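# Stand folding table by wall, park cart in bay

## Task

Set the folding table upright on its legs next to the wall so that every part of it lies within the blue tape outline and none of it overlaps the tape. Move the utility cart into the yellow bay so that all four of its wheels sit inside the taped area and none rests on the tape. At the finish the coffee table must still be standing upright, and the robot must not have tipped over or be left leaning. Both placements must stay put by themselves; anything held in position only by the robot does not count.

## Robot and tools

Robot: a Hello Robot Stretch 4, about 1.6 m tall, with one arm. It has an omni-wheel base (rim within 0.23 m of the base origin), a lift on a vertical mast, an arm that telescopes forward, a wrist with yaw, pitch and roll, and a two-finger gripper. Cameras on the robot: head_camera, head_left_camera, head_right_camera (both fisheye) and wrist_camera.

Frames: the base frame sits on the floor below the base centre, x forward, y left, z up. hand_pose is reported in it (a point between the open fingertips; with all wrist joints at 0 its axes line up with the base frame), though the printed value may be somewhat off. The odometry frame is the base frame as it was when the scene began. base_odometry comes from wheel turns only, so slipping looks like motion; heading runs -3.142 to 3.142, positive to the left.

execute_actions(actions, cameras): actions is a list holding one action or none (empty list = just report state and images). An action may contain base, joints, or both, plus optional pace and contact_limits; or it holds only end_of_arm. All its motions begin at once and may finish at different times; no action runs longer than 15 s.
- base: one command only, each a relative move from where the base last reported itself. translate_m: straight drive in metres, forward positive, -2 to 2. strafe_m: sideways slide in metres, left positive, -2 to 2. rotate_rad: turn in place in radians, counter-clockwise (left) positive, -3.2 to 3.2.
- joints: a single dictionary of absolute targets keyed by joint name (not offsets). lift_m 0 to 1.2 m; arm_m 0 to 0.55 m extension; wrist_yaw_rad -1.134 to 4.276 (0 forward, positive left, 3.14 folded back, above 3.4 the arm may block it); wrist_pitch_rad -1.117 to 4.259 (0 level, 1.57 pointing down); wrist_roll_rad -1.117 to 4.259 (0 fingers level, positive turns clockwise viewed from behind); gripper_m -0.038 to 0.141 m fingertip gap (negative means fingers squeeze each other). Targets outside a joint range are clipped and the result notes it; other bad values or unknown keys reject the whole call with no motion.
- pace: "slow", "default", "fast" or "max"; base speeds 0.1/0.3/0.4/0.6 m/s and turn rates 1/2/3/4 rad/s. With lift_m above 0.2 base speed is reduced, down to 0.3 m/s and 1 rad/s at full height.
- contact_limits: only arm_m, from 0 (gentlest) to 0.75 (firmest), default 0.5; the arm stops when it pushes harder.
- end_of_arm: "enable_torque" revives any wrist or gripper motor that shut itself off.
- cameras: list of names or ["all"]; omitted or null gives all, [] gives none. The pictures line lists image order.
A joint or base left out of an action may keep driving toward its previous target without that showing in the status.

wait(seconds): 0 to 10; commands nothing and returns state and images.
zoom_image(camera, region): enlarges [x0, y0, x1, y1] pixels (origin top-left, at most 504 x 504) of that camera's latest full image.
finished_scene(scene): ends the current scene by its number, irreversibly, and reports success; the next task comes in its result. Replying without a tool call ends everything. If resuming from a summary, first send an empty action list to learn the scene and task.

Result lines: base_status and joint_status tell how each motion ended: done (for the base, wheels turned fully even if slipping), off_target (stopped short, may still push), contact_stop_at_<key> (hit something; that part goes slack), limit_stop_at_<name> such as own_body or tilt, time_out, torque_fault (wrist motor went limp; needs enable_torque). on_its_own covers things not commanded; "held at" there is the held target. lidar_m: 12 distances in metres, 30-degree sectors counter-clockwise from straight ahead (4th left, 7th behind, 10th right); "-" is nothing seen or closer than 0.25 m; it sees from about 0.15 m up, so tabletops register, but misses clear objects, thin legs and much behind. wrist_depth_mm: 7x7 grid of depths, 100 to 2000 mm, row-wise from top left; own body appears. turned_by_wheels vs turned_by_imu differing by over about 0.1 rad means a hit or slip, and heading error is roughly their difference. base_tilt in degrees (forward, right positive) with a fixed bias up to about 1.5. motor_effort in percent, positive toward higher joint values, peak in brackets (noisy); for wheel_0, wheel_1, wheel_2 positive turns the base right. Rest effort out of range suggests a load or push.

Gripping: command gripper_m below the object width; a smaller value squeezes harder and pulls the object inward by up to a third of the shortfall. Status and reading don't confirm a grasp; a firm squeeze shows in gripper_m effort. Stuck fingertips on a surface: raise the lift.

Cautions: unfold at start with lift_m 0.4 and wrist_yaw_rad 0 together. Tilting the gripper up while rolled can trigger own_body stops. More than 1 kg held with arm_m over 0.2 while driving or turning, especially fast, or steady pushes/pulls with a high gripper or high contact limit, can tip the robot; tilt over 6 degrees makes lift, arm and wheels go slack. Pressing the gripper on things or holding over about 2 kg level causes torque faults. Avoid drops, slips, slamming, hard hits and heavy pushes, keep the coffee table standing, and let go so nothing relies on the robot. A stop in one call cancels later calls in the same reply. Loose objects may occasionally be nudged by outside forces. The robot holds its last command while you think.

Each tool is called after "Call:" by a JSON object that holds its "fn" and its "kwargs", one argument or row to a line.

## Session

Call:
{"fn": "execute_actions", "kwargs": {
  "actions": []
}}

Scene clock: 0.00 s.
base_odometry: x=+0.000 y=+0.000 heading=+0.000 (m, m, rad; odometry frame)
turned_by_wheels: +0.000 (rad since the last result)
turned_by_imu: +0.000 (rad since the last result)
base_tilt: forward=-0.4 right=+0.0 (deg)
lidar_m: 0.89 1.05 1.60 1.54 1.56 1.11 1.08 1.11 1.01 0.95 1.00 1.52
base_status: not commanded
joint_positions: lift_m=+0.141 arm_m=+0.000 wrist_yaw_rad=+3.180 wrist_pitch_rad=-0.007 wrist_roll_rad=+0.010 gripper_m=+0.057
joint_status: not commanded
motor_effort: lift_m=+18 arm_m=+0 wrist_yaw_rad=-1 wrist_pitch_rad=-7 wrist_roll_rad=+1 gripper_m=+0 wheel_0=+0 wheel_1=+0 wheel_2=+0 (%)
hand_pose: x=-0.1207 y=+0.0763 z=+0.3218 quat_wxyz=(-0.019, +0.004, +0.005, +1.000) (m; base frame)
wrist_depth_mm: - - 137 1182 1118 1138 1098 / - - 137 1160 1160 1118 1098 / - 110 138 1160 1160 1138 1118 / 145 142 191 1205 1160 1138 1118 / 213 1255 1255 1205 1182 1138 1118 / 214 1078 199 1008 200 1118 1098 / 216 715 759 - 768 732 788
pictures: head_camera, head_left_camera, head_right_camera, wrist_camera
Images, in order (width x height): head_camera 420x560, head_left_camera 420x672, head_right_camera 420x672, wrist_camera 616x392.

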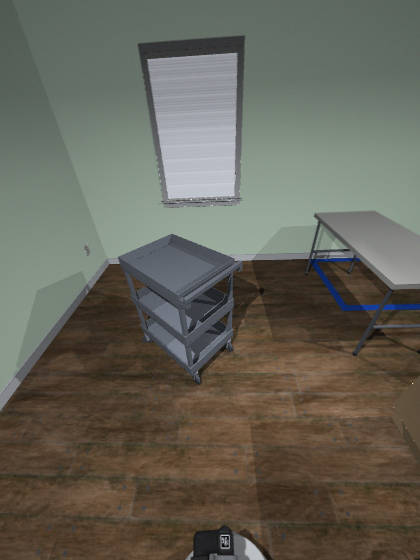

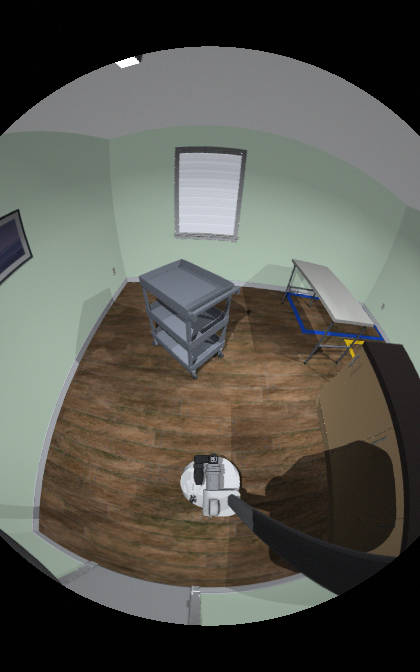

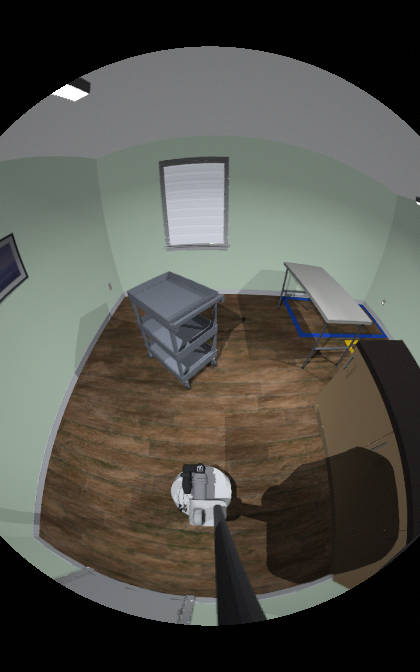

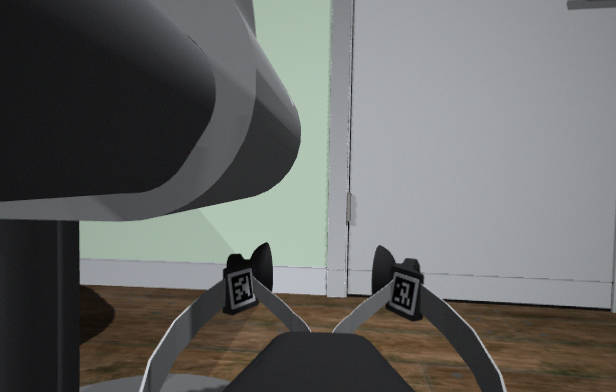

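Call:
{"fn": "execute_actions", "kwargs": {
  "actions": [
    {"base":{"strafe_m":-0.5}}
  ],
  "cameras": []
}}

Call:
{"fn": "execute_actions", "kwargs": {
  "actions": [
    {"base":{"translate_m":0.8}}
  ],
  "cameras": []
}}

Call:
{"fn": "execute_actions", "kwargs": {
  "actions": [
    {"base":{"rotate_rad":-0.9}}
  ],
  "cameras": ["head_camera","head_left_camera"]
}}

Scene clock: 7.07 s.
base_odometry: x=+0.000 y=-0.500 heading=+0.000 (m, m, rad; odometry frame)
turned_by_wheels: +0.000 (rad since the last result)
turned_by_imu: -0.004 (rad since the last result)
base_tilt: forward=-0.4 right=+0.0 (deg)
lidar_m: 2.15 1.09 2.12 2.02 1.55 1.14 1.09 0.66 0.48 0.45 0.46 0.69
base_status: done
joint_positions: lift_m=+0.141 arm_m=+0.000 wrist_yaw_rad=+3.180 wrist_pitch_rad=-0.007 wrist_roll_rad=+0.010 gripper_m=+0.057
joint_status: not commanded
motor_effort: lift_m=+18(18) arm_m=+0(0) wrist_yaw_rad=-2(1) wrist_pitch_rad=-6(7) wrist_roll_rad=+0(0) gripper_m=-2(1) wheel_0=+3(12) wheel_1=-3(13) wheel_2=+0(2) (%)
hand_pose: x=-0.1207 y=+0.0763 z=+0.3218 quat_wxyz=(-0.019, +0.004, +0.005, +1.000) (m; base frame)
wrist_depth_mm: - - 137 1205 1138 1138 1098 / - - 137 1205 1182 1160 1098 / - 110 138 1205 1160 1160 1118 / 145 142 191 1205 1182 1160 1118 / 213 1078 1255 1229 1205 1182 1138 / 215 1008 198 1025 200 1118 1118 / 216 715 759 - 778 741 798
pictures: none
No camera images: the call's "cameras" was empty. Leave "cameras" out to get every camera's image.

Scene clock: 11.23 s.
base_odometry: x=+0.800 y=-0.500 heading=+0.000 (m, m, rad; odometry frame)
turned_by_wheels: +0.000 (rad since the last result)
turned_by_imu: -0.001 (rad since the last result)
base_tilt: forward=-0.4 right=+0.2 (deg)
lidar_m: 1.83 0.51 0.52 0.61 2.14 1.97 1.87 0.68 0.49 0.48 0.61 0.76
base_status: done
joint_positions: lift_m=+0.141 arm_m=+0.000 wrist_yaw_rad=+3.180 wrist_pitch_rad=-0.007 wrist_roll_rad=+0.010 gripper_m=+0.057
joint_status: not commanded
motor_effort: lift_m=+18(18) arm_m=-1(1) wrist_yaw_rad=-1(2) wrist_pitch_rad=-7(8) wrist_roll_rad=+0(1) gripper_m=-3(1) wheel_0=+2(9) wheel_1=+4(7) wheel_2=-3(17) (%)
hand_pose: x=-0.1207 y=+0.0763 z=+0.3218 quat_wxyz=(-0.019, +0.004, +0.005, +1.000) (m; base frame)
wrist_depth_mm: - - 137 1983 1921 1863 1808 / - - 137 1983 1921 1863 1808 / - 110 138 1983 1983 1921 1808 / 145 142 190 - 1983 1983 1863 / 213 1098 1618 1921 1921 1921 1921 / 215 1042 198 1008 200 1118 1138 / 216 715 759 - 778 741 798
pictures: none
No camera images: the call's "cameras" was empty. Leave "cameras" out to get every camera's image.

Scene clock: 12.87 s.
base_odometry: x=+0.800 y=-0.500 heading=-0.899 (m, m, rad; odometry frame)
turned_by_wheels: -0.899 (rad since the last result)
turned_by_imu: -0.915 (rad since the last result)
base_tilt: forward=-0.3 right=-0.1 (deg)
lidar_m: 0.60 0.88 1.83 0.51 0.54 2.02 2.30 1.90 1.22 0.60 0.48 0.78
base_status: done
joint_positions: lift_m=+0.141 arm_m=+0.000 wrist_yaw_rad=+3.180 wrist_pitch_rad=-0.007 wrist_roll_rad=+0.010 gripper_m=+0.057
joint_status: not commanded
motor_effort: lift_m=+18(18) arm_m=-1(1) wrist_yaw_rad=-2(1) wrist_pitch_rad=-6(7) wrist_roll_rad=+0(0) gripper_m=-3(1) wheel_0=+3(11) wheel_1=+5(10) wheel_2=+4(7) (%)
hand_pose: x=-0.1207 y=+0.0763 z=+0.3218 quat_wxyz=(-0.019, +0.004, +0.005, +1.000) (m; base frame)
wrist_depth_mm: - - 137 - - 1983 1708 / - - 137 - - 1983 1708 / - 110 138 - - 1983 1756 / 145 142 190 - - 1983 1756 / 213 1808 1921 1921 1921 1863 1708 / 215 1078 198 1008 200 1118 1138 / 216 715 750 - 778 732 788
pictures: head_camera, head_left_camera
Images, in order (width x height): head_camera 420x560, head_left_camera 420x672.

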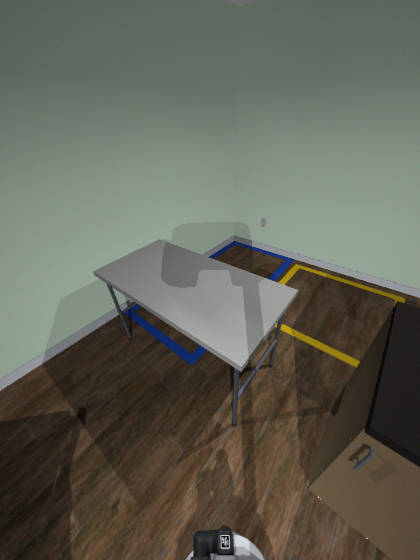

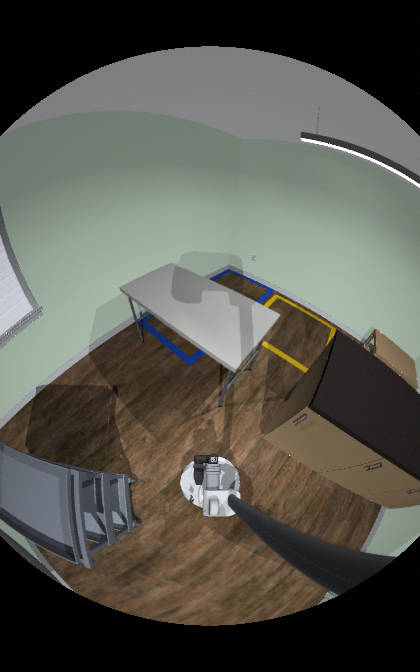

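Call:
{"fn": "execute_actions", "kwargs": {
  "actions": [
    {"base":{"rotate_rad":-0.67}}
  ],
  "cameras": []
}}

Call:
{"fn": "execute_actions", "kwargs": {
  "actions": [
    {"base":{"strafe_m":0.4}}
  ],
  "cameras": ["head_camera"]
}}

Call:
{"fn": "execute_actions", "kwargs": {
  "actions": [
    {"base":{"translate_m":0.7},"pace":"slow"}
  ],
  "cameras": ["head_camera","head_left_camera"]
}}

Scene clock: 22.47 s.
base_odometry: x=+0.800 y=-0.500 heading=-1.568 (m, m, rad; odometry frame)
turned_by_wheels: -0.669 (rad since the last result)
turned_by_imu: -0.682 (rad since the last result)
base_tilt: forward=-0.6 right=+0.0 (deg)
lidar_m: 0.46 0.58 0.75 1.84 0.55 0.53 0.60 2.13 1.96 1.84 0.68 0.48
base_status: done
joint_positions: lift_m=+0.141 arm_m=+0.000 wrist_yaw_rad=+3.180 wrist_pitch_rad=-0.007 wrist_roll_rad=+0.010 gripper_m=+0.057
joint_status: not commanded
motor_effort: lift_m=+18(18) arm_m=+0(1) wrist_yaw_rad=-1(2) wrist_pitch_rad=-7(7) wrist_roll_rad=-1(2) gripper_m=-2(2) wheel_0=+3(6) wheel_1=+4(7) wheel_2=+4(14) (%)
hand_pose: x=-0.1207 y=+0.0763 z=+0.3218 quat_wxyz=(-0.019, +0.004, +0.005, +1.000) (m; base frame)
wrist_depth_mm: - - 137 - - 991 991 / - - 137 - - 634 521 / - 110 139 - 768 683 668 / 145 142 191 - - - - / 213 1863 1863 1863 904 1118 1042 / 215 1078 198 991 200 597 544 / 216 715 750 - 768 699 544
pictures: none
No camera images: the call's "cameras" was empty. Leave "cameras" out to get every camera's image.

Scene clock: 25.13 s.
base_odometry: x=+1.200 y=-0.499 heading=-1.568 (m, m, rad; odometry frame)
turned_by_wheels: +0.000 (rad since the last result)
turned_by_imu: +0.001 (rad since the last result)
base_tilt: forward=-0.6 right=+0.1 (deg)
lidar_m: 0.51 0.53 0.73 1.45 1.49 0.49 0.35 0.53 2.32 1.77 0.69 0.71
base_status: done
joint_positions: lift_m=+0.141 arm_m=+0.000 wrist_yaw_rad=+3.180 wrist_pitch_rad=-0.007 wrist_roll_rad=+0.010 gripper_m=+0.057
joint_status: not commanded
motor_effort: lift_m=+18(18) arm_m=-1(0) wrist_yaw_rad=-2(1) wrist_pitch_rad=-6(8) wrist_roll_rad=+0(1) gripper_m=-1(1) wheel_0=-1(12) wheel_1=+2(11) wheel_2=+0(8) (%)
hand_pose: x=-0.1207 y=+0.0763 z=+0.3218 quat_wxyz=(-0.019, +0.004, +0.005, +1.000) (m; base frame)
wrist_depth_mm: - - 137 931 991 - 1983 / - - 137 504 627 - 1983 / - 110 138 504 699 904 - / 146 142 190 - - - - / 213 1863 820 991 1042 1008 - / 215 1078 199 517 200 960 1138 / 216 715 759 - 778 732 798
pictures: head_camera
Images, in order (width x height): head_camera 420x560.

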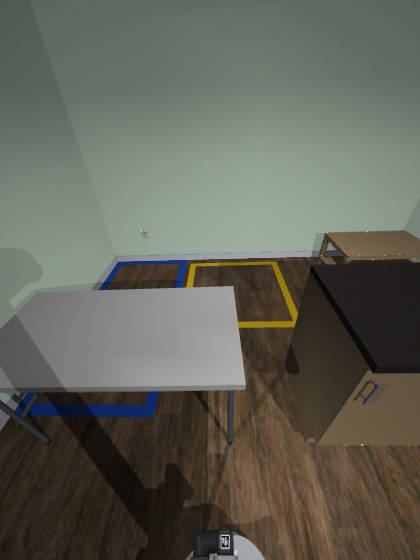

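Scene clock: 33.40 s.
base_odometry: x=+1.202 y=-1.198 heading=-1.568 (m, m, rad; odometry frame)
turned_by_wheels: +0.000 (rad since the last result)
turned_by_imu: -0.003 (rad since the last result)
base_tilt: forward=-0.4 right=+0.2 (deg)
lidar_m: 0.25 0.25 0.25 0.26 1.49 1.56 1.04 2.86 0.51 0.48 0.51 0.25
base_status: done
joint_positions: lift_m=+0.141 arm_m=+0.000 wrist_yaw_rad=+3.180 wrist_pitch_rad=-0.007 wrist_roll_rad=+0.010 gripper_m=+0.057
joint_status: not commanded
motor_effort: lift_m=+18(18) arm_m=-1(0) wrist_yaw_rad=-1(2) wrist_pitch_rad=-7(7) wrist_roll_rad=+0(0) gripper_m=-1(2) wheel_0=+7(5) wheel_1=+5(7) wheel_2=-11(13) (%)
hand_pose: x=-0.1207 y=+0.0763 z=+0.3218 quat_wxyz=(-0.019, +0.004, +0.005, +1.000) (m; base frame)
wrist_depth_mm: - - 137 1308 - - - / - - 137 1366 1576 - - / - 110 138 1205 1661 - - / 146 142 191 - - - - / 213 1863 1863 1336 1499 1921 - / 214 1078 198 1008 200 1118 1138 / 216 715 759 - 778 732 798
pictures: head_camera, head_left_camera
Images, in order (width x height): head_camera 420x560, head_left_camera 420x672.

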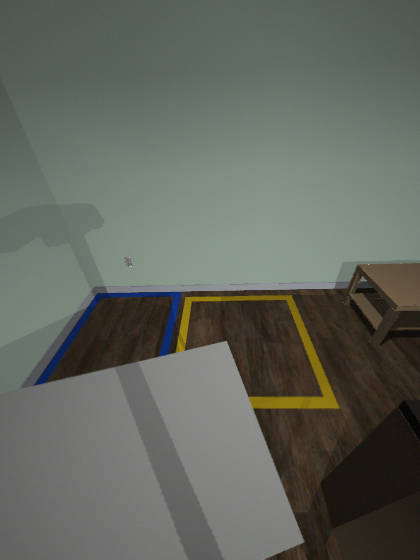

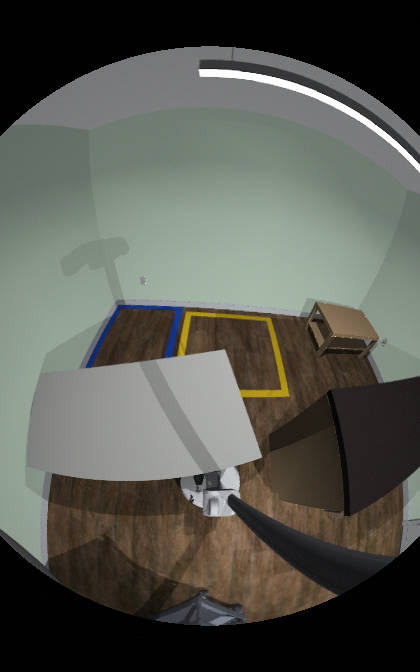

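Rotating. Continue.

Call:
{"fn": "execute_actions", "kwargs": {
  "actions": [
    {"base":{"translate_m":0.6},"pace":"slow"}
  ],
  "cameras": ["head_left_camera"]
}}

Scene clock: 42.97 s.
base_odometry: x=+1.204 y=-1.797 heading=-1.568 (m, m, rad; odometry frame)
turned_by_wheels: +0.000 (rad since the last result)
turned_by_imu: -0.004 (rad since the last result)
base_tilt: forward=-0.5 right=+0.1 (deg)
lidar_m: 0.25 0.25 0.25 0.25 0.25 0.25 1.70 0.70 0.54 0.84 0.25 0.25
base_status: done
joint_positions: lift_m=+0.141 arm_m=+0.000 wrist_yaw_rad=+3.180 wrist_pitch_rad=-0.007 wrist_roll_rad=+0.010 gripper_m=+0.057
joint_status: not commanded
motor_effort: lift_m=+18(18) arm_m=+0(1) wrist_yaw_rad=-2(2) wrist_pitch_rad=-7(7) wrist_roll_rad=-1(1) gripper_m=-2(2) wheel_0=+8(13) wheel_1=+7(11) wheel_2=-19(24) (%)
hand_pose: x=-0.1207 y=+0.0764 z=+0.3218 quat_wxyz=(-0.019, +0.004, +0.005, +1.000) (m; base frame)
wrist_depth_mm: - - 137 - - - - / - - 137 1921 - - - / - 110 138 1756 - - - / 146 142 190 - - - - / 213 1863 1863 1863 1983 - - / 215 1078 199 1008 200 1118 1138 / 216 715 750 - 778 732 798
pictures: head_left_camera
Images, in order (width x height): head_left_camera 420x672.

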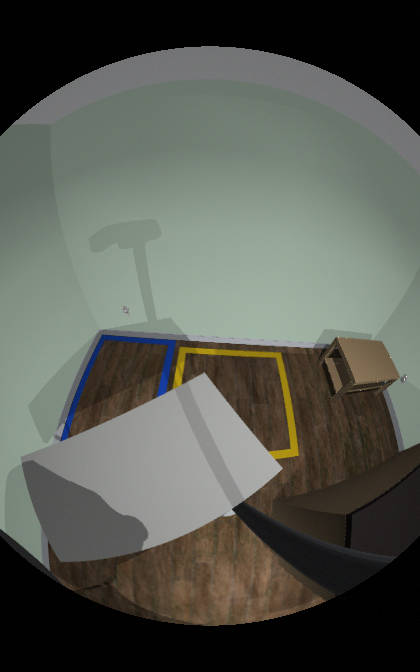

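Call:
{"fn": "execute_actions", "kwargs": {
  "actions": [
    {"base":{"translate_m":0.3},"pace":"slow"}
  ],
  "cameras": []
}}

Call:
{"fn": "execute_actions", "kwargs": {
  "actions": [
    {"base":{"strafe_m":0.4},"pace":"slow"}
  ],
  "cameras": ["head_left_camera"]
}}

Scene clock: 50.57 s.
base_odometry: x=+1.204 y=-2.097 heading=-1.568 (m, m, rad; odometry frame)
turned_by_wheels: +0.000 (rad since the last result)
turned_by_imu: -0.002 (rad since the last result)
base_tilt: forward=-0.6 right=+0.0 (deg)
lidar_m: 0.25 0.25 0.25 0.25 0.25 0.25 2.02 0.71 0.72 1.30 0.25 0.25
base_status: done
joint_positions: lift_m=+0.141 arm_m=+0.000 wrist_yaw_rad=+3.180 wrist_pitch_rad=-0.007 wrist_roll_rad=+0.010 gripper_m=+0.057
joint_status: not commanded
motor_effort: lift_m=+18(18) arm_m=-1(1) wrist_yaw_rad=-2(1) wrist_pitch_rad=-7(7) wrist_roll_rad=+0(0) gripper_m=-2(2) wheel_0=+7(11) wheel_1=+9(12) wheel_2=-10(22) (%)
hand_pose: x=-0.1207 y=+0.0764 z=+0.3218 quat_wxyz=(-0.019, +0.004, +0.005, +1.000) (m; base frame)
wrist_depth_mm: - - 137 - - - - / - - 137 - - - - / - 110 138 - - - - / 146 142 191 - - - - / 213 1060 1863 1921 1921 1983 1983 / 214 991 198 1008 200 1118 1138 / 216 715 759 - 768 732 778
pictures: none
No camera images: the call's "cameras" was empty. Leave "cameras" out to get every camera's image.

Scene clock: 55.70 s.
base_odometry: x=+1.604 y=-2.095 heading=-1.567 (m, m, rad; odometry frame)
turned_by_wheels: +0.000 (rad since the last result)
turned_by_imu: +0.000 (rad since the last result)
base_tilt: forward=-0.4 right=+0.1 (deg)
lidar_m: 0.25 0.25 0.25 0.25 0.25 0.25 0.25 1.28 1.04 1.69 0.25 0.25
base_status: done
joint_positions: lift_m=+0.141 arm_m=+0.000 wrist_yaw_rad=+3.180 wrist_pitch_rad=-0.007 wrist_roll_rad=+0.010 gripper_m=+0.057
joint_status: not commanded
motor_effort: lift_m=+18(18) arm_m=-1(1) wrist_yaw_rad=-2(2) wrist_pitch_rad=-6(7) wrist_roll_rad=+0(1) gripper_m=-3(3) wheel_0=-7(8) wheel_1=+11(16) wheel_2=+0(11) (%)
hand_pose: x=-0.1207 y=+0.0764 z=+0.3218 quat_wxyz=(-0.019, +0.004, +0.005, +1.000) (m; base frame)
wrist_depth_mm: - - 137 - - - 1661 / - - 137 - - - 1618 / - 110 138 - - - 1576 / 146 142 191 - - - 1537 / 213 1863 1921 1983 1983 1983 1537 / 215 1078 198 1008 200 1025 1138 / 216 715 750 - 778 699 798
pictures: head_left_camera
Images, in order (width x height): head_left_camera 420x672.

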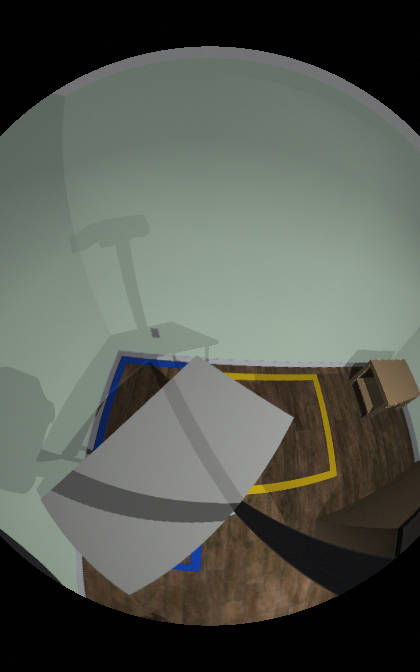

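Call:
{"fn": "execute_actions", "kwargs": {
  "actions": [
    {"base":{"translate_m":-0.3}}
  ],
  "cameras": []
}}

Call:
{"fn": "execute_actions", "kwargs": {
  "actions": [
    {"base":{"strafe_m":-0.6}}
  ],
  "cameras": []
}}

Call:
{"fn": "execute_actions", "kwargs": {
  "actions": [
    {"base":{"translate_m":0.55}}
  ],
  "cameras": []
}}

Call:
{"fn": "execute_actions", "kwargs": {
  "actions": [
    {"base":{"rotate_rad":1.57}}
  ],
  "cameras": ["head_left_camera","head_camera"]
}}

Scene clock: 63.03 s.
base_odometry: x=+1.603 y=-1.796 heading=-1.568 (m, m, rad; odometry frame)
turned_by_wheels: +0.000 (rad since the last result)
turned_by_imu: -0.002 (rad since the last result)
base_tilt: forward=-0.6 right=-0.1 (deg)
lidar_m: 0.25 0.25 0.25 0.25 0.25 1.49 1.67 1.79 0.93 0.92 1.78 0.25
base_status: done
joint_positions: lift_m=+0.141 arm_m=+0.000 wrist_yaw_rad=+3.180 wrist_pitch_rad=-0.007 wrist_roll_rad=+0.010 gripper_m=+0.057
joint_status: not commanded
motor_effort: lift_m=+18(18) arm_m=-1(0) wrist_yaw_rad=-1(2) wrist_pitch_rad=-7(7) wrist_roll_rad=+0(0) gripper_m=-1(3) wheel_0=-4(8) wheel_1=-4(9) wheel_2=+3(15) (%)
hand_pose: x=-0.1207 y=+0.0764 z=+0.3218 quat_wxyz=(-0.019, +0.004, +0.005, +1.000) (m; base frame)
wrist_depth_mm: - - 137 - - - 1618 / - - 136 - - - 1618 / - 110 138 - - - 1618 / 146 142 191 - - - 1618 / 213 1808 1863 1921 1983 1983 1537 / 215 1078 198 1008 200 1118 1138 / 216 715 759 - 768 732 788
pictures: none
No camera images: the call's "cameras" was empty. Leave "cameras" out to get every camera's image.

Scene clock: 66.37 s.
base_odometry: x=+1.003 y=-1.798 heading=-1.568 (m, m, rad; odometry frame)
turned_by_wheels: +0.000 (rad since the last result)
turned_by_imu: -0.002 (rad since the last result)
base_tilt: forward=-0.5 right=-0.2 (deg)
lidar_m: 1.40 0.54 0.53 0.60 0.89 2.09 1.68 0.41 0.38 0.85 1.23 1.47
base_status: done
joint_positions: lift_m=+0.141 arm_m=+0.000 wrist_yaw_rad=+3.180 wrist_pitch_rad=-0.007 wrist_roll_rad=+0.010 gripper_m=+0.057
joint_status: not commanded
motor_effort: lift_m=+18(18) arm_m=+0(0) wrist_yaw_rad=-2(1) wrist_pitch_rad=-7(8) wrist_roll_rad=+0(0) gripper_m=-1(2) wheel_0=+2(6) wheel_1=-2(10) wheel_2=+0(3) (%)
hand_pose: x=-0.1207 y=+0.0764 z=+0.3218 quat_wxyz=(-0.019, +0.004, +0.005, +1.000) (m; base frame)
wrist_depth_mm: - - 137 - - - - / - - 137 - - - - / - 110 138 1983 - - - / 145 142 191 - - - - / 214 699 1618 1863 1808 - - / 215 699 198 1008 200 1118 1160 / 216 603 759 - 778 732 798
pictures: none
No camera images: the call's "cameras" was empty. Leave "cameras" out to get every camera's image.

Scene clock: 69.67 s.
base_odometry: x=+1.005 y=-2.347 heading=-1.567 (m, m, rad; odometry frame)
turned_by_wheels: +0.000 (rad since the last result)
turned_by_imu: -0.001 (rad since the last result)
base_tilt: forward=-0.4 right=+0.0 (deg)
lidar_m: 0.85 0.91 0.25 0.25 0.39 2.36 1.16 0.79 1.08 1.06 1.11 0.89
base_status: done
joint_positions: lift_m=+0.141 arm_m=+0.000 wrist_yaw_rad=+3.180 wrist_pitch_rad=-0.007 wrist_roll_rad=+0.010 gripper_m=+0.057
joint_status: not commanded
motor_effort: lift_m=+18(18) arm_m=-1(0) wrist_yaw_rad=-1(2) wrist_pitch_rad=-7(7) wrist_roll_rad=+0(0) gripper_m=-2(2) wheel_0=+2(4) wheel_1=+3(9) wheel_2=-3(17) (%)
hand_pose: x=-0.1207 y=+0.0764 z=+0.3218 quat_wxyz=(-0.019, +0.004, +0.005, +1.000) (m; base frame)
wrist_depth_mm: - - 137 - - - - / - - 136 - - - - / - 110 138 - - - - / 146 142 191 - - - - / 213 917 1098 1863 1983 1983 - / 215 917 198 1008 200 1118 1138 / 216 715 759 - 778 741 798
pictures: none
No camera images: the call's "cameras" was empty. Leave "cameras" out to get every camera's image.

Scene clock: 71.73 s.
base_odometry: x=+1.005 y=-2.347 heading=+0.001 (m, m, rad; odometry frame)
turned_by_wheels: +1.569 (rad since the last result)
turned_by_imu: +1.595 (rad since the last result)
base_tilt: forward=-0.4 right=+0.1 (deg)
lidar_m: 0.25 0.36 2.36 1.16 0.82 1.08 1.05 1.11 0.90 0.85 0.90 0.25
base_status: done
joint_positions: lift_m=+0.141 arm_m=+0.000 wrist_yaw_rad=+3.180 wrist_pitch_rad=-0.007 wrist_roll_rad=+0.010 gripper_m=+0.057
joint_status: not commanded
motor_effort: lift_m=+18(18) arm_m=-1(0) wrist_yaw_rad=-1(2) wrist_pitch_rad=-7(6) wrist_roll_rad=-1(1) gripper_m=-1(1) wheel_0=-4(9) wheel_1=-5(11) wheel_2=-5(12) (%)
hand_pose: x=-0.1207 y=+0.0764 z=+0.3218 quat_wxyz=(-0.019, +0.004, +0.005, +1.000) (m; base frame)
wrist_depth_mm: - - 137 - - - 1160 / - - 137 - - - 1138 / - 110 138 - - 1863 1138 / 146 142 191 - - 1808 1118 / 213 1397 1430 1661 1921 1708 1138 / 214 1078 198 1008 200 1118 1042 / 216 707 759 - 778 732 798
pictures: head_camera, head_left_camera
Images, in order (width x height): head_camera 420x560, head_left_camera 420x672.

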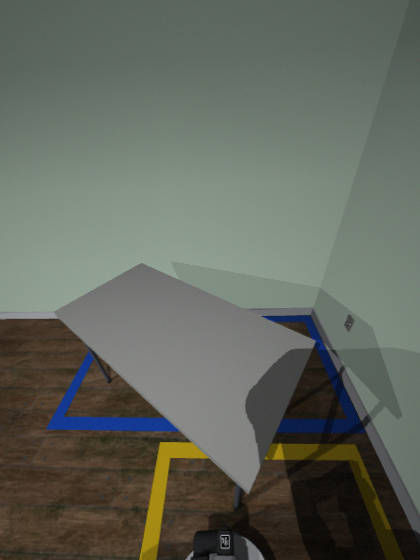

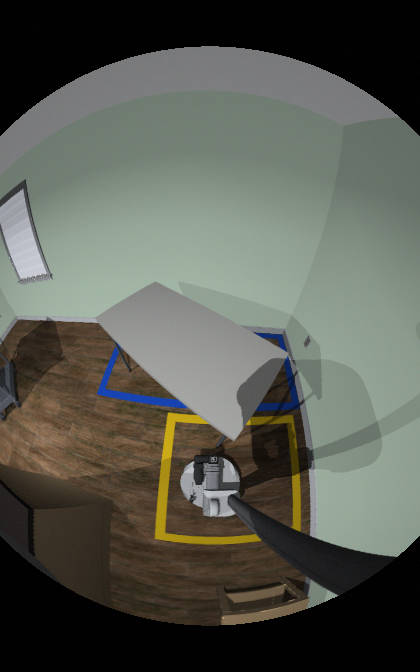

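Call:
{"fn": "execute_actions", "kwargs": {
  "actions": [
    {"base":{"translate_m":0.6},"pace":"slow"}
  ],
  "cameras": ["head_left_camera"]
}}

Scene clock: 82.27 s.
base_odometry: x=+1.605 y=-2.346 heading=+0.001 (m, m, rad; odometry frame)
turned_by_wheels: +0.000 (rad since the last result)
turned_by_imu: -0.005 (rad since the last result)
base_tilt: forward=-0.4 right=+0.1 (deg)
lidar_m: 0.25 0.25 0.25 2.24 1.27 1.18 1.66 1.22 0.25 0.25 0.25 0.25
base_status: done
joint_positions: lift_m=+0.141 arm_m=+0.000 wrist_yaw_rad=+3.180 wrist_pitch_rad=-0.007 wrist_roll_rad=+0.010 gripper_m=+0.057
joint_status: not commanded
motor_effort: lift_m=+18(18) arm_m=+0(0) wrist_yaw_rad=-2(1) wrist_pitch_rad=-6(6) wrist_roll_rad=+1(0) gripper_m=-2(2) wheel_0=+6(14) wheel_1=+4(9) wheel_2=-13(19) (%)
hand_pose: x=-0.1207 y=+0.0764 z=+0.3218 quat_wxyz=(-0.019, +0.004, +0.005, +1.000) (m; base frame)
wrist_depth_mm: - - 137 - - - 1160 / - - 137 - - 1863 1138 / - 110 138 - - 1863 1118 / 145 142 190 - - 1756 1118 / 214 1618 1863 1808 1921 1661 1118 / 215 1060 198 1008 199 1118 1060 / 216 715 759 - 778 732 798
pictures: head_left_camera
Images, in order (width x height): head_left_camera 420x672.

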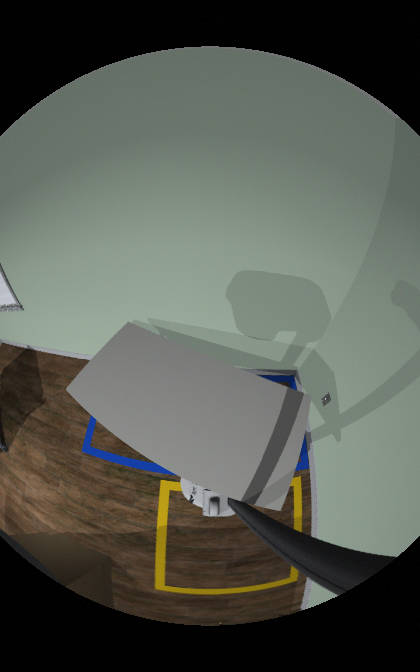

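Call:
{"fn": "execute_actions", "kwargs": {
  "actions": [
    {"base":{"translate_m":0.35},"pace":"slow"}
  ],
  "cameras": ["head_left_camera"]
}}

Call:
{"fn": "execute_actions", "kwargs": {
  "actions": [
    {"base":{"translate_m":-0.9}}
  ],
  "cameras": ["head_left_camera","head_camera"]
}}

Scene clock: 90.53 s.
base_odometry: x=+1.954 y=-2.346 heading=+0.001 (m, m, rad; odometry frame)
turned_by_wheels: +0.000 (rad since the last result)
turned_by_imu: -0.005 (rad since the last result)
base_tilt: forward=-0.5 right=+0.0 (deg)
lidar_m: 0.25 0.25 0.25 0.26 1.77 1.48 2.00 1.22 0.26 0.25 0.25 0.25
base_status: done
joint_positions: lift_m=+0.141 arm_m=+0.000 wrist_yaw_rad=+3.180 wrist_pitch_rad=-0.007 wrist_roll_rad=+0.010 gripper_m=+0.057
joint_status: not commanded
motor_effort: lift_m=+18(18) arm_m=+0(1) wrist_yaw_rad=-1(2) wrist_pitch_rad=-7(7) wrist_roll_rad=-1(0) gripper_m=-4(1) wheel_0=+5(6) wheel_1=+7(8) wheel_2=-15(17) (%)
hand_pose: x=-0.1207 y=+0.0764 z=+0.3218 quat_wxyz=(-0.019, +0.004, +0.005, +1.000) (m; base frame)
wrist_depth_mm: - - 137 - - - 1281 / - - 137 - - 1863 1255 / - 110 138 - - 1808 1281 / 146 142 191 - - 1808 1281 / 213 1618 1863 1921 1921 1618 1281 / 214 1060 199 1008 200 1118 1138 / 216 715 768 - 778 732 788
pictures: head_left_camera
Images, in order (width x height): head_left_camera 420x672.

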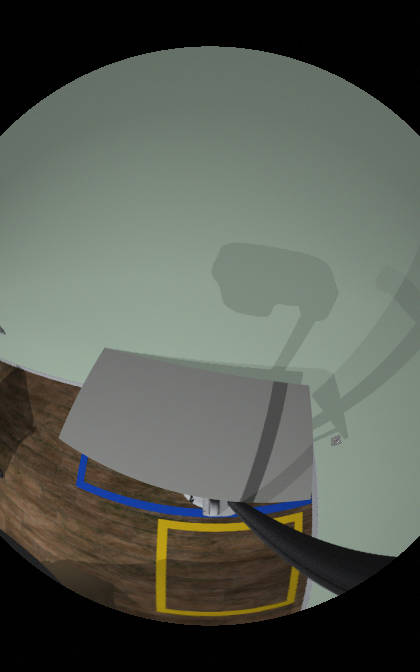

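Scene clock: 95.03 s.
base_odometry: x=+1.054 y=-2.347 heading=+0.001 (m, m, rad; odometry frame)
turned_by_wheels: +0.000 (rad since the last result)
turned_by_imu: -0.002 (rad since the last result)
base_tilt: forward=-0.3 right=+0.1 (deg)
lidar_m: 0.84 0.95 2.27 1.35 0.83 1.07 1.10 1.16 0.90 0.85 0.92 0.85
base_status: done
joint_positions: lift_m=+0.141 arm_m=+0.000 wrist_yaw_rad=+3.180 wrist_pitch_rad=-0.007 wrist_roll_rad=+0.010 gripper_m=+0.057
joint_status: not commanded
motor_effort: lift_m=+18(18) arm_m=-1(1) wrist_yaw_rad=-1(2) wrist_pitch_rad=-7(7) wrist_roll_rad=-1(1) gripper_m=-2(1) wheel_0=-2(8) wheel_1=-5(9) wheel_2=+3(12) (%)
hand_pose: x=-0.1207 y=+0.0764 z=+0.3218 quat_wxyz=(-0.019, +0.004, +0.005, +1.000) (m; base frame)
wrist_depth_mm: - - 137 - - - 1138 / - - 137 - - 1808 1138 / - 110 138 - - 1808 1138 / 145 142 191 - - 1808 1118 / 214 1464 1430 1618 1921 1661 1118 / 215 1078 199 1008 200 1118 1060 / 216 715 750 - 778 732 798
pictures: head_camera, head_left_camera
Images, in order (width x height): head_camera 420x560, head_left_camera 420x672.

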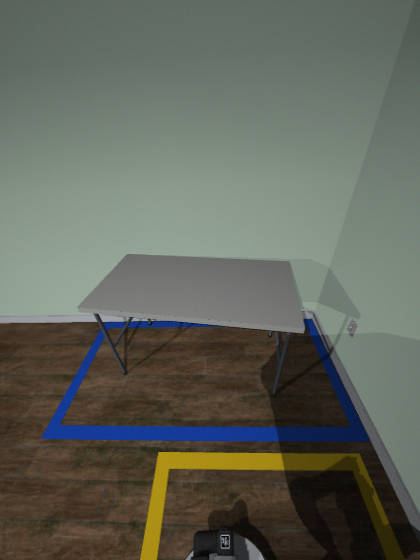

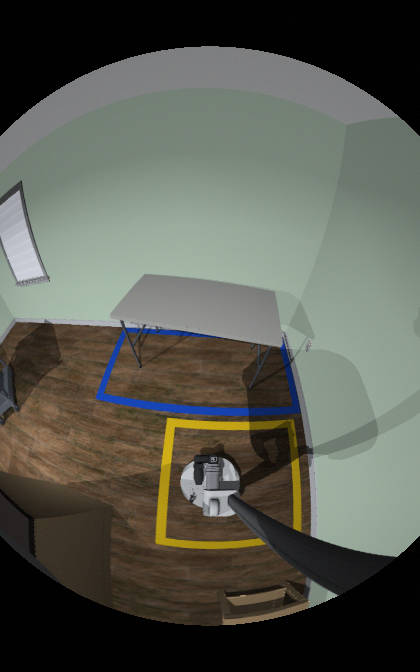

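Call:
{"fn": "execute_actions", "kwargs": {
  "actions": [
    {"base":{"strafe_m":0.5},"joints":{"lift_m":0.4,"wrist_yaw_rad":0,"gripper_m":0.14}}
  ],
  "cameras": ["head_camera","wrist_camera"]
}}

Scene clock: 101.90 s.
base_odometry: x=+1.054 y=-1.847 heading=+0.001 (m, m, rad; odometry frame)
turned_by_wheels: +0.000 (rad since the last result)
turned_by_imu: +0.000 (rad since the last result)
base_tilt: forward=-0.5 right=+0.1 (deg)
lidar_m: 0.92 1.00 2.27 1.71 0.49 0.43 1.10 1.25 1.42 1.35 1.15 0.93
base_status: done
joint_positions: lift_m=+0.400 arm_m=+0.000 wrist_yaw_rad=+0.001 wrist_pitch_rad=-0.007 wrist_roll_rad=+0.010 gripper_m=+0.140
joint_status: all done
motor_effort: lift_m=+20(22) arm_m=-1(0) wrist_yaw_rad=-4(9) wrist_pitch_rad=-7(6) wrist_roll_rad=+0(1) gripper_m=-1(4) wheel_0=-2(15) wheel_1=+2(13) wheel_2=+0(1) (%)
hand_pose: x=+0.4594 y=-0.0873 z=+0.5802 quat_wxyz=(+1.000, +0.005, -0.004, +0.000) (m; base frame)
wrist_depth_mm: 1397 1366 1336 1336 1308 1281 1255 / 1397 1397 1366 1336 1308 1308 1281 / 1430 1366 1098 1042 691 676 654 / 1397 1397 1366 1366 1366 1308 1308 / 1464 1430 1366 1366 1336 1336 1308 / 1430 1397 1308 1366 1336 1336 1308 / 1255 1255 1255 - 1281 1281 1308
pictures: head_camera, wrist_camera
Images, in order (width x height): head_camera 420x560, wrist_camera 616x392.

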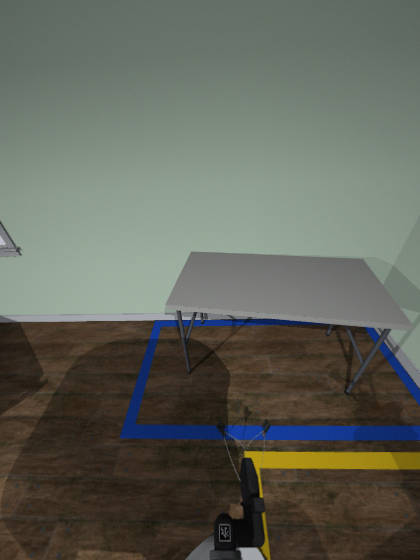

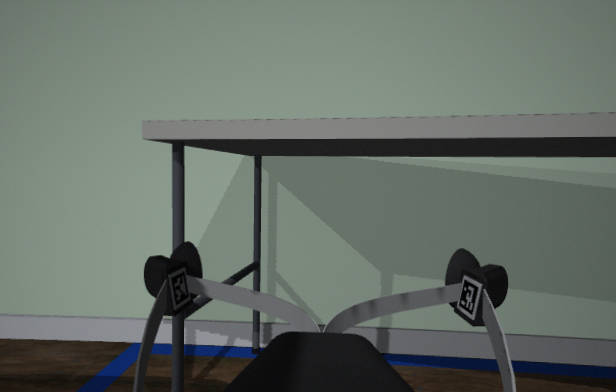

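Call:
{"fn": "execute_actions", "kwargs": {
  "actions": [
    {"base":{"strafe_m":0.27}}
  ],
  "cameras": []
}}

Call:
{"fn": "execute_actions", "kwargs": {
  "actions": [
    {"base":{"translate_m":0.4}}
  ],
  "cameras": ["wrist_camera"]
}}

Scene clock: 108.37 s.
base_odometry: x=+1.054 y=-1.577 heading=+0.001 (m, m, rad; odometry frame)
turned_by_wheels: +0.000 (rad since the last result)
turned_by_imu: -0.001 (rad since the last result)
base_tilt: forward=-0.6 right=+0.0 (deg)
lidar_m: 0.95 1.67 1.82 1.46 0.50 0.35 0.34 1.38 1.60 1.64 1.20 0.96
base_status: done
joint_positions: lift_m=+0.400 arm_m=+0.000 wrist_yaw_rad=+0.000 wrist_pitch_rad=-0.007 wrist_roll_rad=+0.010 gripper_m=+0.140
joint_status: not commanded
motor_effort: lift_m=+19(20) arm_m=-1(1) wrist_yaw_rad=-3(4) wrist_pitch_rad=-7(7) wrist_roll_rad=+0(2) gripper_m=+1(0) wheel_0=+0(14) wheel_1=+1(15) wheel_2=+0(0) (%)
hand_pose: x=+0.4594 y=-0.0873 z=+0.5802 quat_wxyz=(+1.000, +0.005, -0.004, +0.000) (m; base frame)
wrist_depth_mm: 1397 1397 1366 1336 1308 1281 1281 / 1366 1366 1336 1336 1308 1308 1281 / 1430 1397 1397 1281 991 946 661 / 1430 1397 1397 1366 1366 1336 1308 / 1430 1430 1397 1366 1336 1336 1308 / 1430 1430 1397 1308 1336 1336 1336 / 1255 1255 1255 - 1281 1281 1336
pictures: none
No camera images: the call's "cameras" was empty. Leave "cameras" out to get every camera's image.

Scene clock: 111.17 s.
base_odometry: x=+1.453 y=-1.576 heading=+0.001 (m, m, rad; odometry frame)
turned_by_wheels: +0.000 (rad since the last result)
turned_by_imu: -0.001 (rad since the last result)
base_tilt: forward=-0.4 right=+0.1 (deg)
lidar_m: 0.56 1.22 1.72 1.44 1.70 0.77 0.74 1.72 1.70 1.62 0.72 0.57
base_status: done
joint_positions: lift_m=+0.400 arm_m=+0.000 wrist_yaw_rad=+0.000 wrist_pitch_rad=-0.007 wrist_roll_rad=+0.010 gripper_m=+0.140
joint_status: not commanded
motor_effort: lift_m=+19(19) arm_m=-1(1) wrist_yaw_rad=-3(3) wrist_pitch_rad=-8(7) wrist_roll_rad=+0(1) gripper_m=+0(0) wheel_0=+2(8) wheel_1=+4(11) wheel_2=-2(14) (%)
hand_pose: x=+0.4594 y=-0.0873 z=+0.5802 quat_wxyz=(+1.000, +0.005, -0.004, +0.000) (m; base frame)
wrist_depth_mm: 976 976 946 931 917 904 904 / 1008 976 377 342 325 312 301 / 991 991 976 544 691 668 661 / 1025 976 976 960 946 917 917 / 1025 991 976 960 946 931 931 / 1025 1008 976 854 960 946 946 / 1025 1025 991 - 960 960 946
pictures: wrist_camera
Images, in order (width x height): wrist_camera 616x392.

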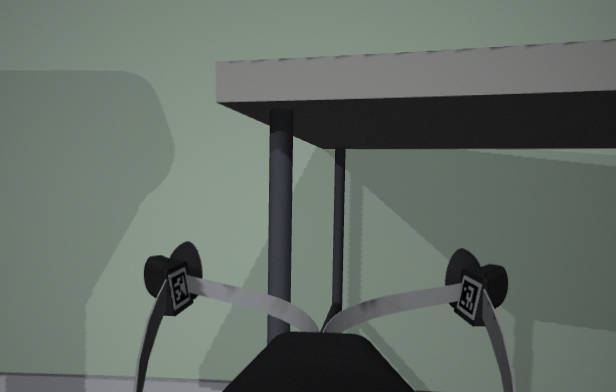

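Leg ~0.41 from camera, 4 cm left.

Call:
{"fn": "execute_actions", "kwargs": {
  "actions": [
    {"base":{"strafe_m":0.04},"joints":{"arm_m":0.21}}
  ],
  "cameras": ["wrist_camera"]
}}

Call:
{"fn": "execute_actions", "kwargs": {
  "actions": [
    {"joints":{"gripper_m":-0.02}}
  ],
  "cameras": ["wrist_camera"]
}}

Call:
{"fn": "execute_actions", "kwargs": {
  "actions": [
    {"base":{"translate_m":-0.17},"pace":"slow"}
  ],
  "cameras": ["wrist_camera","head_camera"]
}}

Scene clock: 116.80 s.
base_odometry: x=+1.453 y=-1.536 heading=+0.001 (m, m, rad; odometry frame)
turned_by_wheels: +0.000 (rad since the last result)
turned_by_imu: -0.001 (rad since the last result)
base_tilt: forward=-0.3 right=-0.1 (deg)
lidar_m: 0.56 1.24 1.73 1.42 1.67 0.76 0.74 1.74 1.73 1.68 0.70 0.56
base_status: done
joint_positions: lift_m=+0.400 arm_m=+0.209 wrist_yaw_rad=+0.000 wrist_pitch_rad=-0.007 wrist_roll_rad=+0.010 gripper_m=+0.140
joint_status: all done
motor_effort: lift_m=+19(19) arm_m=+6(6) wrist_yaw_rad=-2(3) wrist_pitch_rad=-7(6) wrist_roll_rad=+1(1) gripper_m=+1(1) wheel_0=-2(11) wheel_1=+3(12) wheel_2=+0(1) (%)
hand_pose: x=+0.6682 y=-0.0874 z=+0.5802 quat_wxyz=(+1.000, +0.005, -0.004, +0.000) (m; base frame)
wrist_depth_mm: 768 759 181 175 177 176 176 / 778 759 750 182 283 279 279 / 788 768 768 184 699 699 715 / 788 778 759 187 741 732 723 / 798 778 768 759 750 732 732 / 798 788 768 183 750 741 732 / 809 788 788 - 759 750 741
pictures: wrist_camera
Images, in order (width x height): wrist_camera 616x392.

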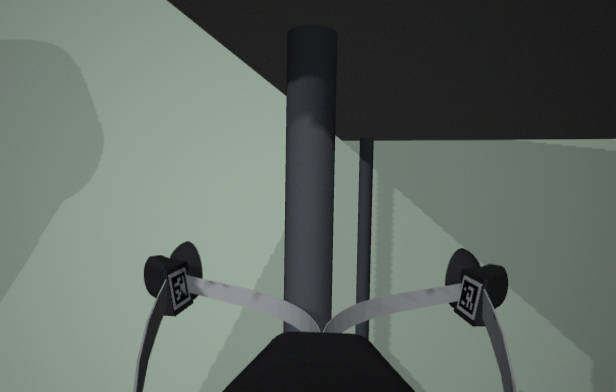

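Scene clock: 119.30 s.
base_odometry: x=+1.453 y=-1.536 heading=+0.001 (m, m, rad; odometry frame)
turned_by_wheels: +0.000 (rad since the last result)
turned_by_imu: -0.001 (rad since the last result)
base_tilt: forward=-0.5 right=-0.2 (deg)
lidar_m: 0.56 1.23 1.71 1.43 1.67 0.76 0.75 1.76 1.75 1.67 0.72 0.59
base_status: not commanded
joint_positions: lift_m=+0.400 arm_m=+0.209 wrist_yaw_rad=+0.008 wrist_pitch_rad=-0.007 wrist_roll_rad=+0.010 gripper_m=-0.020
joint_status: all done
on_its_own: wrist_yaw_rad is at rest, and its effort (-26) is outside its rest range (-13 to +13)
motor_effort: lift_m=+19(19) arm_m=+3(7) wrist_yaw_rad=-26(26) wrist_pitch_rad=-6(7) wrist_roll_rad=-1(0) gripper_m=-12(12) wheel_0=-2(3) wheel_1=+3(2) wheel_2=+2(2) (%)
hand_pose: x=+0.6696 y=-0.0851 z=+0.5802 quat_wxyz=(+1.000, +0.005, -0.004, +0.004) (m; base frame)
wrist_depth_mm: 768 759 194 172 176 176 176 / 788 768 750 181 282 279 278 / 788 768 759 183 699 691 707 / 798 768 759 183 732 723 723 / 798 788 768 184 741 732 715 / 809 798 183 181 185 741 723 / 820 798 788 - 741 741 732
pictures: wrist_camera
Images, in order (width x height): wrist_camera 616x392.

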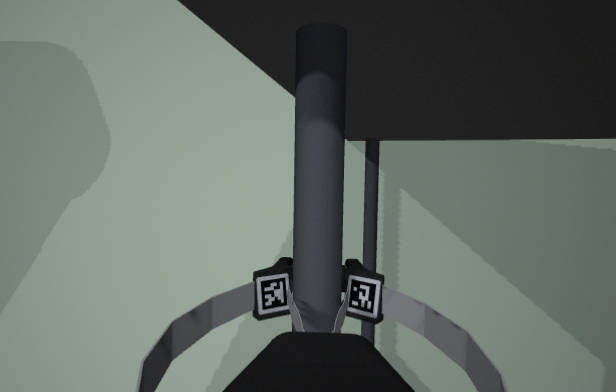

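Scene clock: 122.27 s.
base_odometry: x=+1.284 y=-1.537 heading=+0.001 (m, m, rad; odometry frame)
turned_by_wheels: +0.000 (rad since the last result)
turned_by_imu: -0.001 (rad since the last result)
base_tilt: forward=-0.3 right=+0.0 (deg)
lidar_m: 0.56 1.42 1.97 1.40 3.21 0.60 0.57 1.62 1.73 1.66 0.78 0.60
base_status: done
joint_positions: lift_m=+0.400 arm_m=+0.210 wrist_yaw_rad=+0.001 wrist_pitch_rad=-0.007 wrist_roll_rad=+0.010 gripper_m=-0.020
joint_status: not commanded
motor_effort: lift_m=+19(19) arm_m=+2(3) wrist_yaw_rad=-6(26) wrist_pitch_rad=-6(7) wrist_roll_rad=+0(0) gripper_m=-14(14) wheel_0=-9(8) wheel_1=-7(11) wheel_2=+9(13) (%)
hand_pose: x=+0.6692 y=-0.0870 z=+0.5802 quat_wxyz=(+1.000, +0.005, -0.004, +0.001) (m; base frame)
wrist_depth_mm: 946 931 917 173 176 175 175 / 946 946 931 180 281 278 277 / 960 960 931 180 699 683 668 / 960 946 931 181 904 891 878 / 960 960 946 182 917 904 878 / 991 960 946 183 187 904 891 / 976 960 960 - 931 904 904
pictures: head_camera, wrist_camera
Images, in order (width x height): head_camera 420x560, wrist_camera 616x392.

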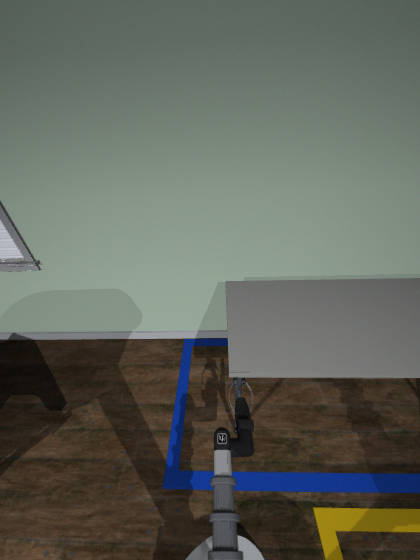

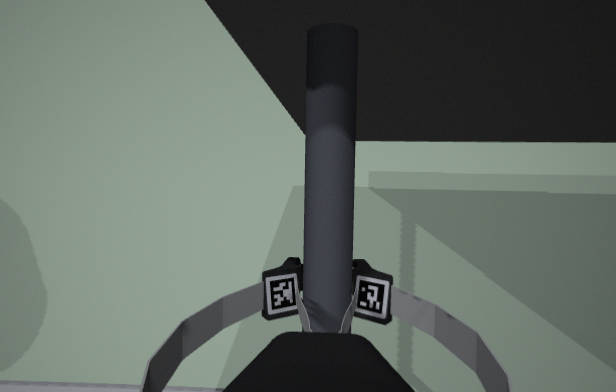

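Call:
{"fn": "execute_actions", "kwargs": {
  "actions": [
    {"joints":{"gripper_m":0.14}}
  ],
  "cameras": []
}}

Call:
{"fn": "execute_actions", "kwargs": {
  "actions": [
    {"joints":{"arm_m":0},"base":{"translate_m":-0.2}}
  ],
  "cameras": ["head_left_camera"]
}}

Call:
{"fn": "execute_actions", "kwargs": {
  "actions": [
    {"base":{"rotate_rad":1.57}}
  ],
  "cameras": ["head_camera","wrist_camera"]
}}

Scene clock: 130.43 s.
base_odometry: x=+1.284 y=-1.537 heading=+0.001 (m, m, rad; odometry frame)
turned_by_wheels: +0.000 (rad since the last result)
turned_by_imu: -0.002 (rad since the last result)
base_tilt: forward=-0.5 right=+0.0 (deg)
lidar_m: 0.57 1.42 1.95 1.39 3.21 0.57 0.56 1.61 1.74 1.65 0.78 0.58
base_status: not commanded
joint_positions: lift_m=+0.400 arm_m=+0.210 wrist_yaw_rad=-0.001 wrist_pitch_rad=-0.007 wrist_roll_rad=+0.010 gripper_m=+0.140
joint_status: all done
motor_effort: lift_m=+19(19) arm_m=+2(2) wrist_yaw_rad=+1(4) wrist_pitch_rad=-7(7) wrist_roll_rad=+0(1) gripper_m=+2(13) wheel_0=-5(9) wheel_1=-5(6) wheel_2=+6(10) (%)
hand_pose: x=+0.6690 y=-0.0876 z=+0.5802 quat_wxyz=(+1.000, +0.005, -0.004, +0.000) (m; base frame)
wrist_depth_mm: 931 931 917 172 177 176 176 / 946 946 917 184 282 279 279 / 960 946 931 183 715 691 676 / 976 960 931 183 904 891 878 / 960 960 960 183 917 891 891 / 976 960 946 180 931 904 891 / 991 960 960 - 931 904 904
pictures: none
No camera images: the call's "cameras" was empty. Leave "cameras" out to get every camera's image.

Scene clock: 132.50 s.
base_odometry: x=+1.084 y=-1.537 heading=+0.001 (m, m, rad; odometry frame)
turned_by_wheels: -0.001 (rad since the last result)
turned_by_imu: -0.001 (rad since the last result)
base_tilt: forward=-0.5 right=+0.1 (deg)
lidar_m: 0.74 1.65 1.80 1.41 0.54 0.38 0.36 1.45 1.63 1.67 1.09 0.80
base_status: done
joint_positions: lift_m=+0.400 arm_m=+0.001 wrist_yaw_rad=+0.000 wrist_pitch_rad=-0.007 wrist_roll_rad=+0.010 gripper_m=+0.140
joint_status: all done
motor_effort: lift_m=+19(19) arm_m=-6(7) wrist_yaw_rad=-1(0) wrist_pitch_rad=-7(7) wrist_roll_rad=+0(0) gripper_m=+1(1) wheel_0=-4(7) wheel_1=-5(11) wheel_2=+2(11) (%)
hand_pose: x=+0.4605 y=-0.0874 z=+0.5802 quat_wxyz=(+1.000, +0.005, -0.004, +0.000) (m; base frame)
wrist_depth_mm: 1336 1308 1336 1281 1255 1255 1255 / 1366 1336 1336 1336 1281 1281 1255 / 1366 1366 1336 715 699 676 654 / 1366 1366 1336 1308 1308 1308 1281 / 1397 1397 1336 1308 1336 1308 1281 / 1397 1397 1366 1336 1336 1281 1281 / 1255 1281 1281 - 1281 1281 1308
pictures: head_left_camera
Images, in order (width x height): head_left_camera 420x672.

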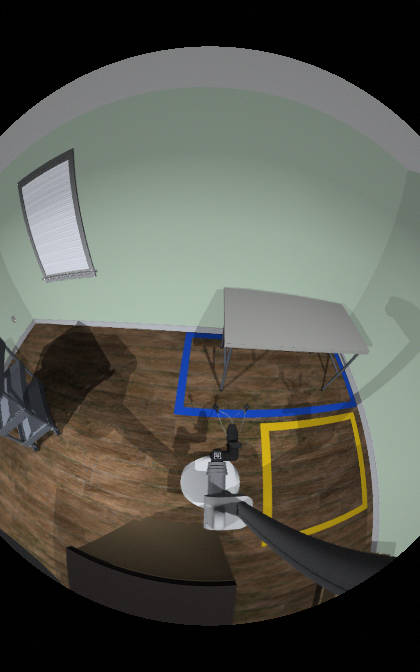

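Scene clock: 134.57 s.
base_odometry: x=+1.084 y=-1.537 heading=+1.570 (m, m, rad; odometry frame)
turned_by_wheels: +1.569 (rad since the last result)
turned_by_imu: +1.595 (rad since the last result)
base_tilt: forward=-0.5 right=+0.0 (deg)
lidar_m: 1.40 0.51 0.38 0.36 1.47 1.64 1.68 1.10 0.79 0.76 1.60 1.81
base_status: done
joint_positions: lift_m=+0.400 arm_m=+0.001 wrist_yaw_rad=+0.000 wrist_pitch_rad=-0.007 wrist_roll_rad=+0.010 gripper_m=+0.140
joint_status: not commanded
motor_effort: lift_m=+19(19) arm_m=-7(6) wrist_yaw_rad=-1(1) wrist_pitch_rad=-7(6) wrist_roll_rad=+1(1) gripper_m=+1(0) wheel_0=-4(10) wheel_1=-5(8) wheel_2=-5(9) (%)
hand_pose: x=+0.4605 y=-0.0874 z=+0.5802 quat_wxyz=(+1.000, +0.005, -0.004, +0.000) (m; base frame)
wrist_depth_mm: - - - - - - - / - - - - - - - / - - - 1464 1430 - - / - - - 1756 1863 - - / - - - - 1921 - - / 1808 1618 1537 1308 1576 1576 1863 / 1255 1255 1255 - 1281 1308 1308
pictures: head_camera, wrist_camera
Images, in order (width x height): head_camera 420x560, wrist_camera 616x392.

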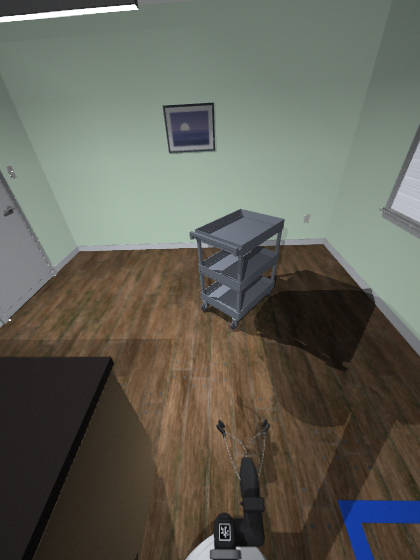

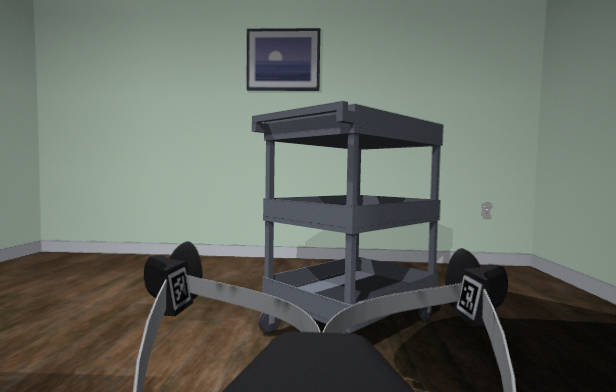

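Call:
{"fn": "execute_actions", "kwargs": {
  "actions": [
    {"base":{"strafe_m":-0.11},"joints":{"lift_m":0.5}}
  ],
  "cameras": []
}}

Call:
{"fn": "execute_actions", "kwargs": {
  "actions": [
    {"base":{"translate_m":0.75}}
  ],
  "cameras": ["wrist_camera"]
}}

Scene clock: 141.33 s.
base_odometry: x=+1.194 y=-1.537 heading=+1.570 (m, m, rad; odometry frame)
turned_by_wheels: +0.000 (rad since the last result)
turned_by_imu: -0.002 (rad since the last result)
base_tilt: forward=-0.4 right=+0.1 (deg)
lidar_m: 1.40 0.70 0.50 0.47 1.54 1.76 1.67 0.93 0.68 0.66 1.50 2.06
base_status: done
joint_positions: lift_m=+0.500 arm_m=+0.001 wrist_yaw_rad=+0.000 wrist_pitch_rad=-0.007 wrist_roll_rad=+0.010 gripper_m=+0.140
joint_status: all done
motor_effort: lift_m=+20(21) arm_m=-6(6) wrist_yaw_rad=-1(1) wrist_pitch_rad=-6(7) wrist_roll_rad=+0(1) gripper_m=+2(1) wheel_0=+2(6) wheel_1=-1(11) wheel_2=+0(4) (%)
hand_pose: x=+0.4605 y=-0.0874 z=+0.6801 quat_wxyz=(+1.000, +0.005, -0.004, +0.000) (m; base frame)
wrist_depth_mm: - - - - - - - / - - - - - - - / - - - 1308 - - - / - - - - - - - / - - - 1366 - - - / - 1863 1499 1336 1618 1808 - / 1464 1464 1430 - 1499 1464 1499
pictures: none
No camera images: the call's "cameras" was empty. Leave "cameras" out to get every camera's image.

Scene clock: 145.30 s.
base_odometry: x=+1.195 y=-0.787 heading=+1.570 (m, m, rad; odometry frame)
turned_by_wheels: +0.000 (rad since the last result)
turned_by_imu: -0.001 (rad since the last result)
base_tilt: forward=-0.3 right=+0.1 (deg)
lidar_m: 0.62 0.90 2.36 0.82 0.53 0.71 2.43 1.06 1.14 1.45 1.52 0.90
base_status: done
joint_positions: lift_m=+0.500 arm_m=+0.001 wrist_yaw_rad=+0.000 wrist_pitch_rad=-0.007 wrist_roll_rad=+0.010 gripper_m=+0.140
joint_status: not commanded
motor_effort: lift_m=+19(20) arm_m=-6(6) wrist_yaw_rad=-2(1) wrist_pitch_rad=-7(7) wrist_roll_rad=-2(0) gripper_m=+0(0) wheel_0=+3(9) wheel_1=+4(8) wheel_2=-3(15) (%)
hand_pose: x=+0.4605 y=-0.0874 z=+0.6802 quat_wxyz=(+1.000, +0.005, -0.004, +0.000) (m; base frame)
wrist_depth_mm: - - - - - 1983 1983 / - - 525 449 - - 1983 / - - 603 466 591 904 1983 / - - - 1160 - - - / - - 976 1025 1118 - - / - 1921 539 473 597 732 - / 1464 1397 1308 - 991 1430 1576
pictures: wrist_camera
Images, in order (width x height): wrist_camera 616x392.

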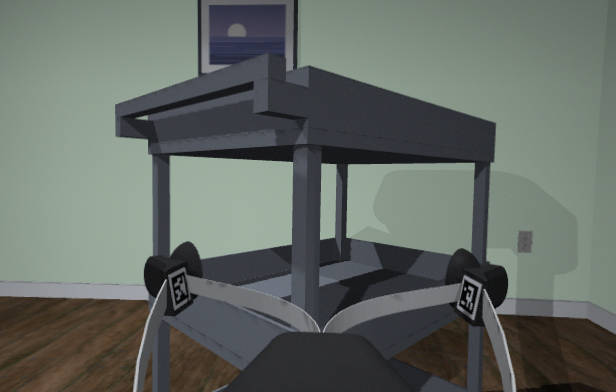

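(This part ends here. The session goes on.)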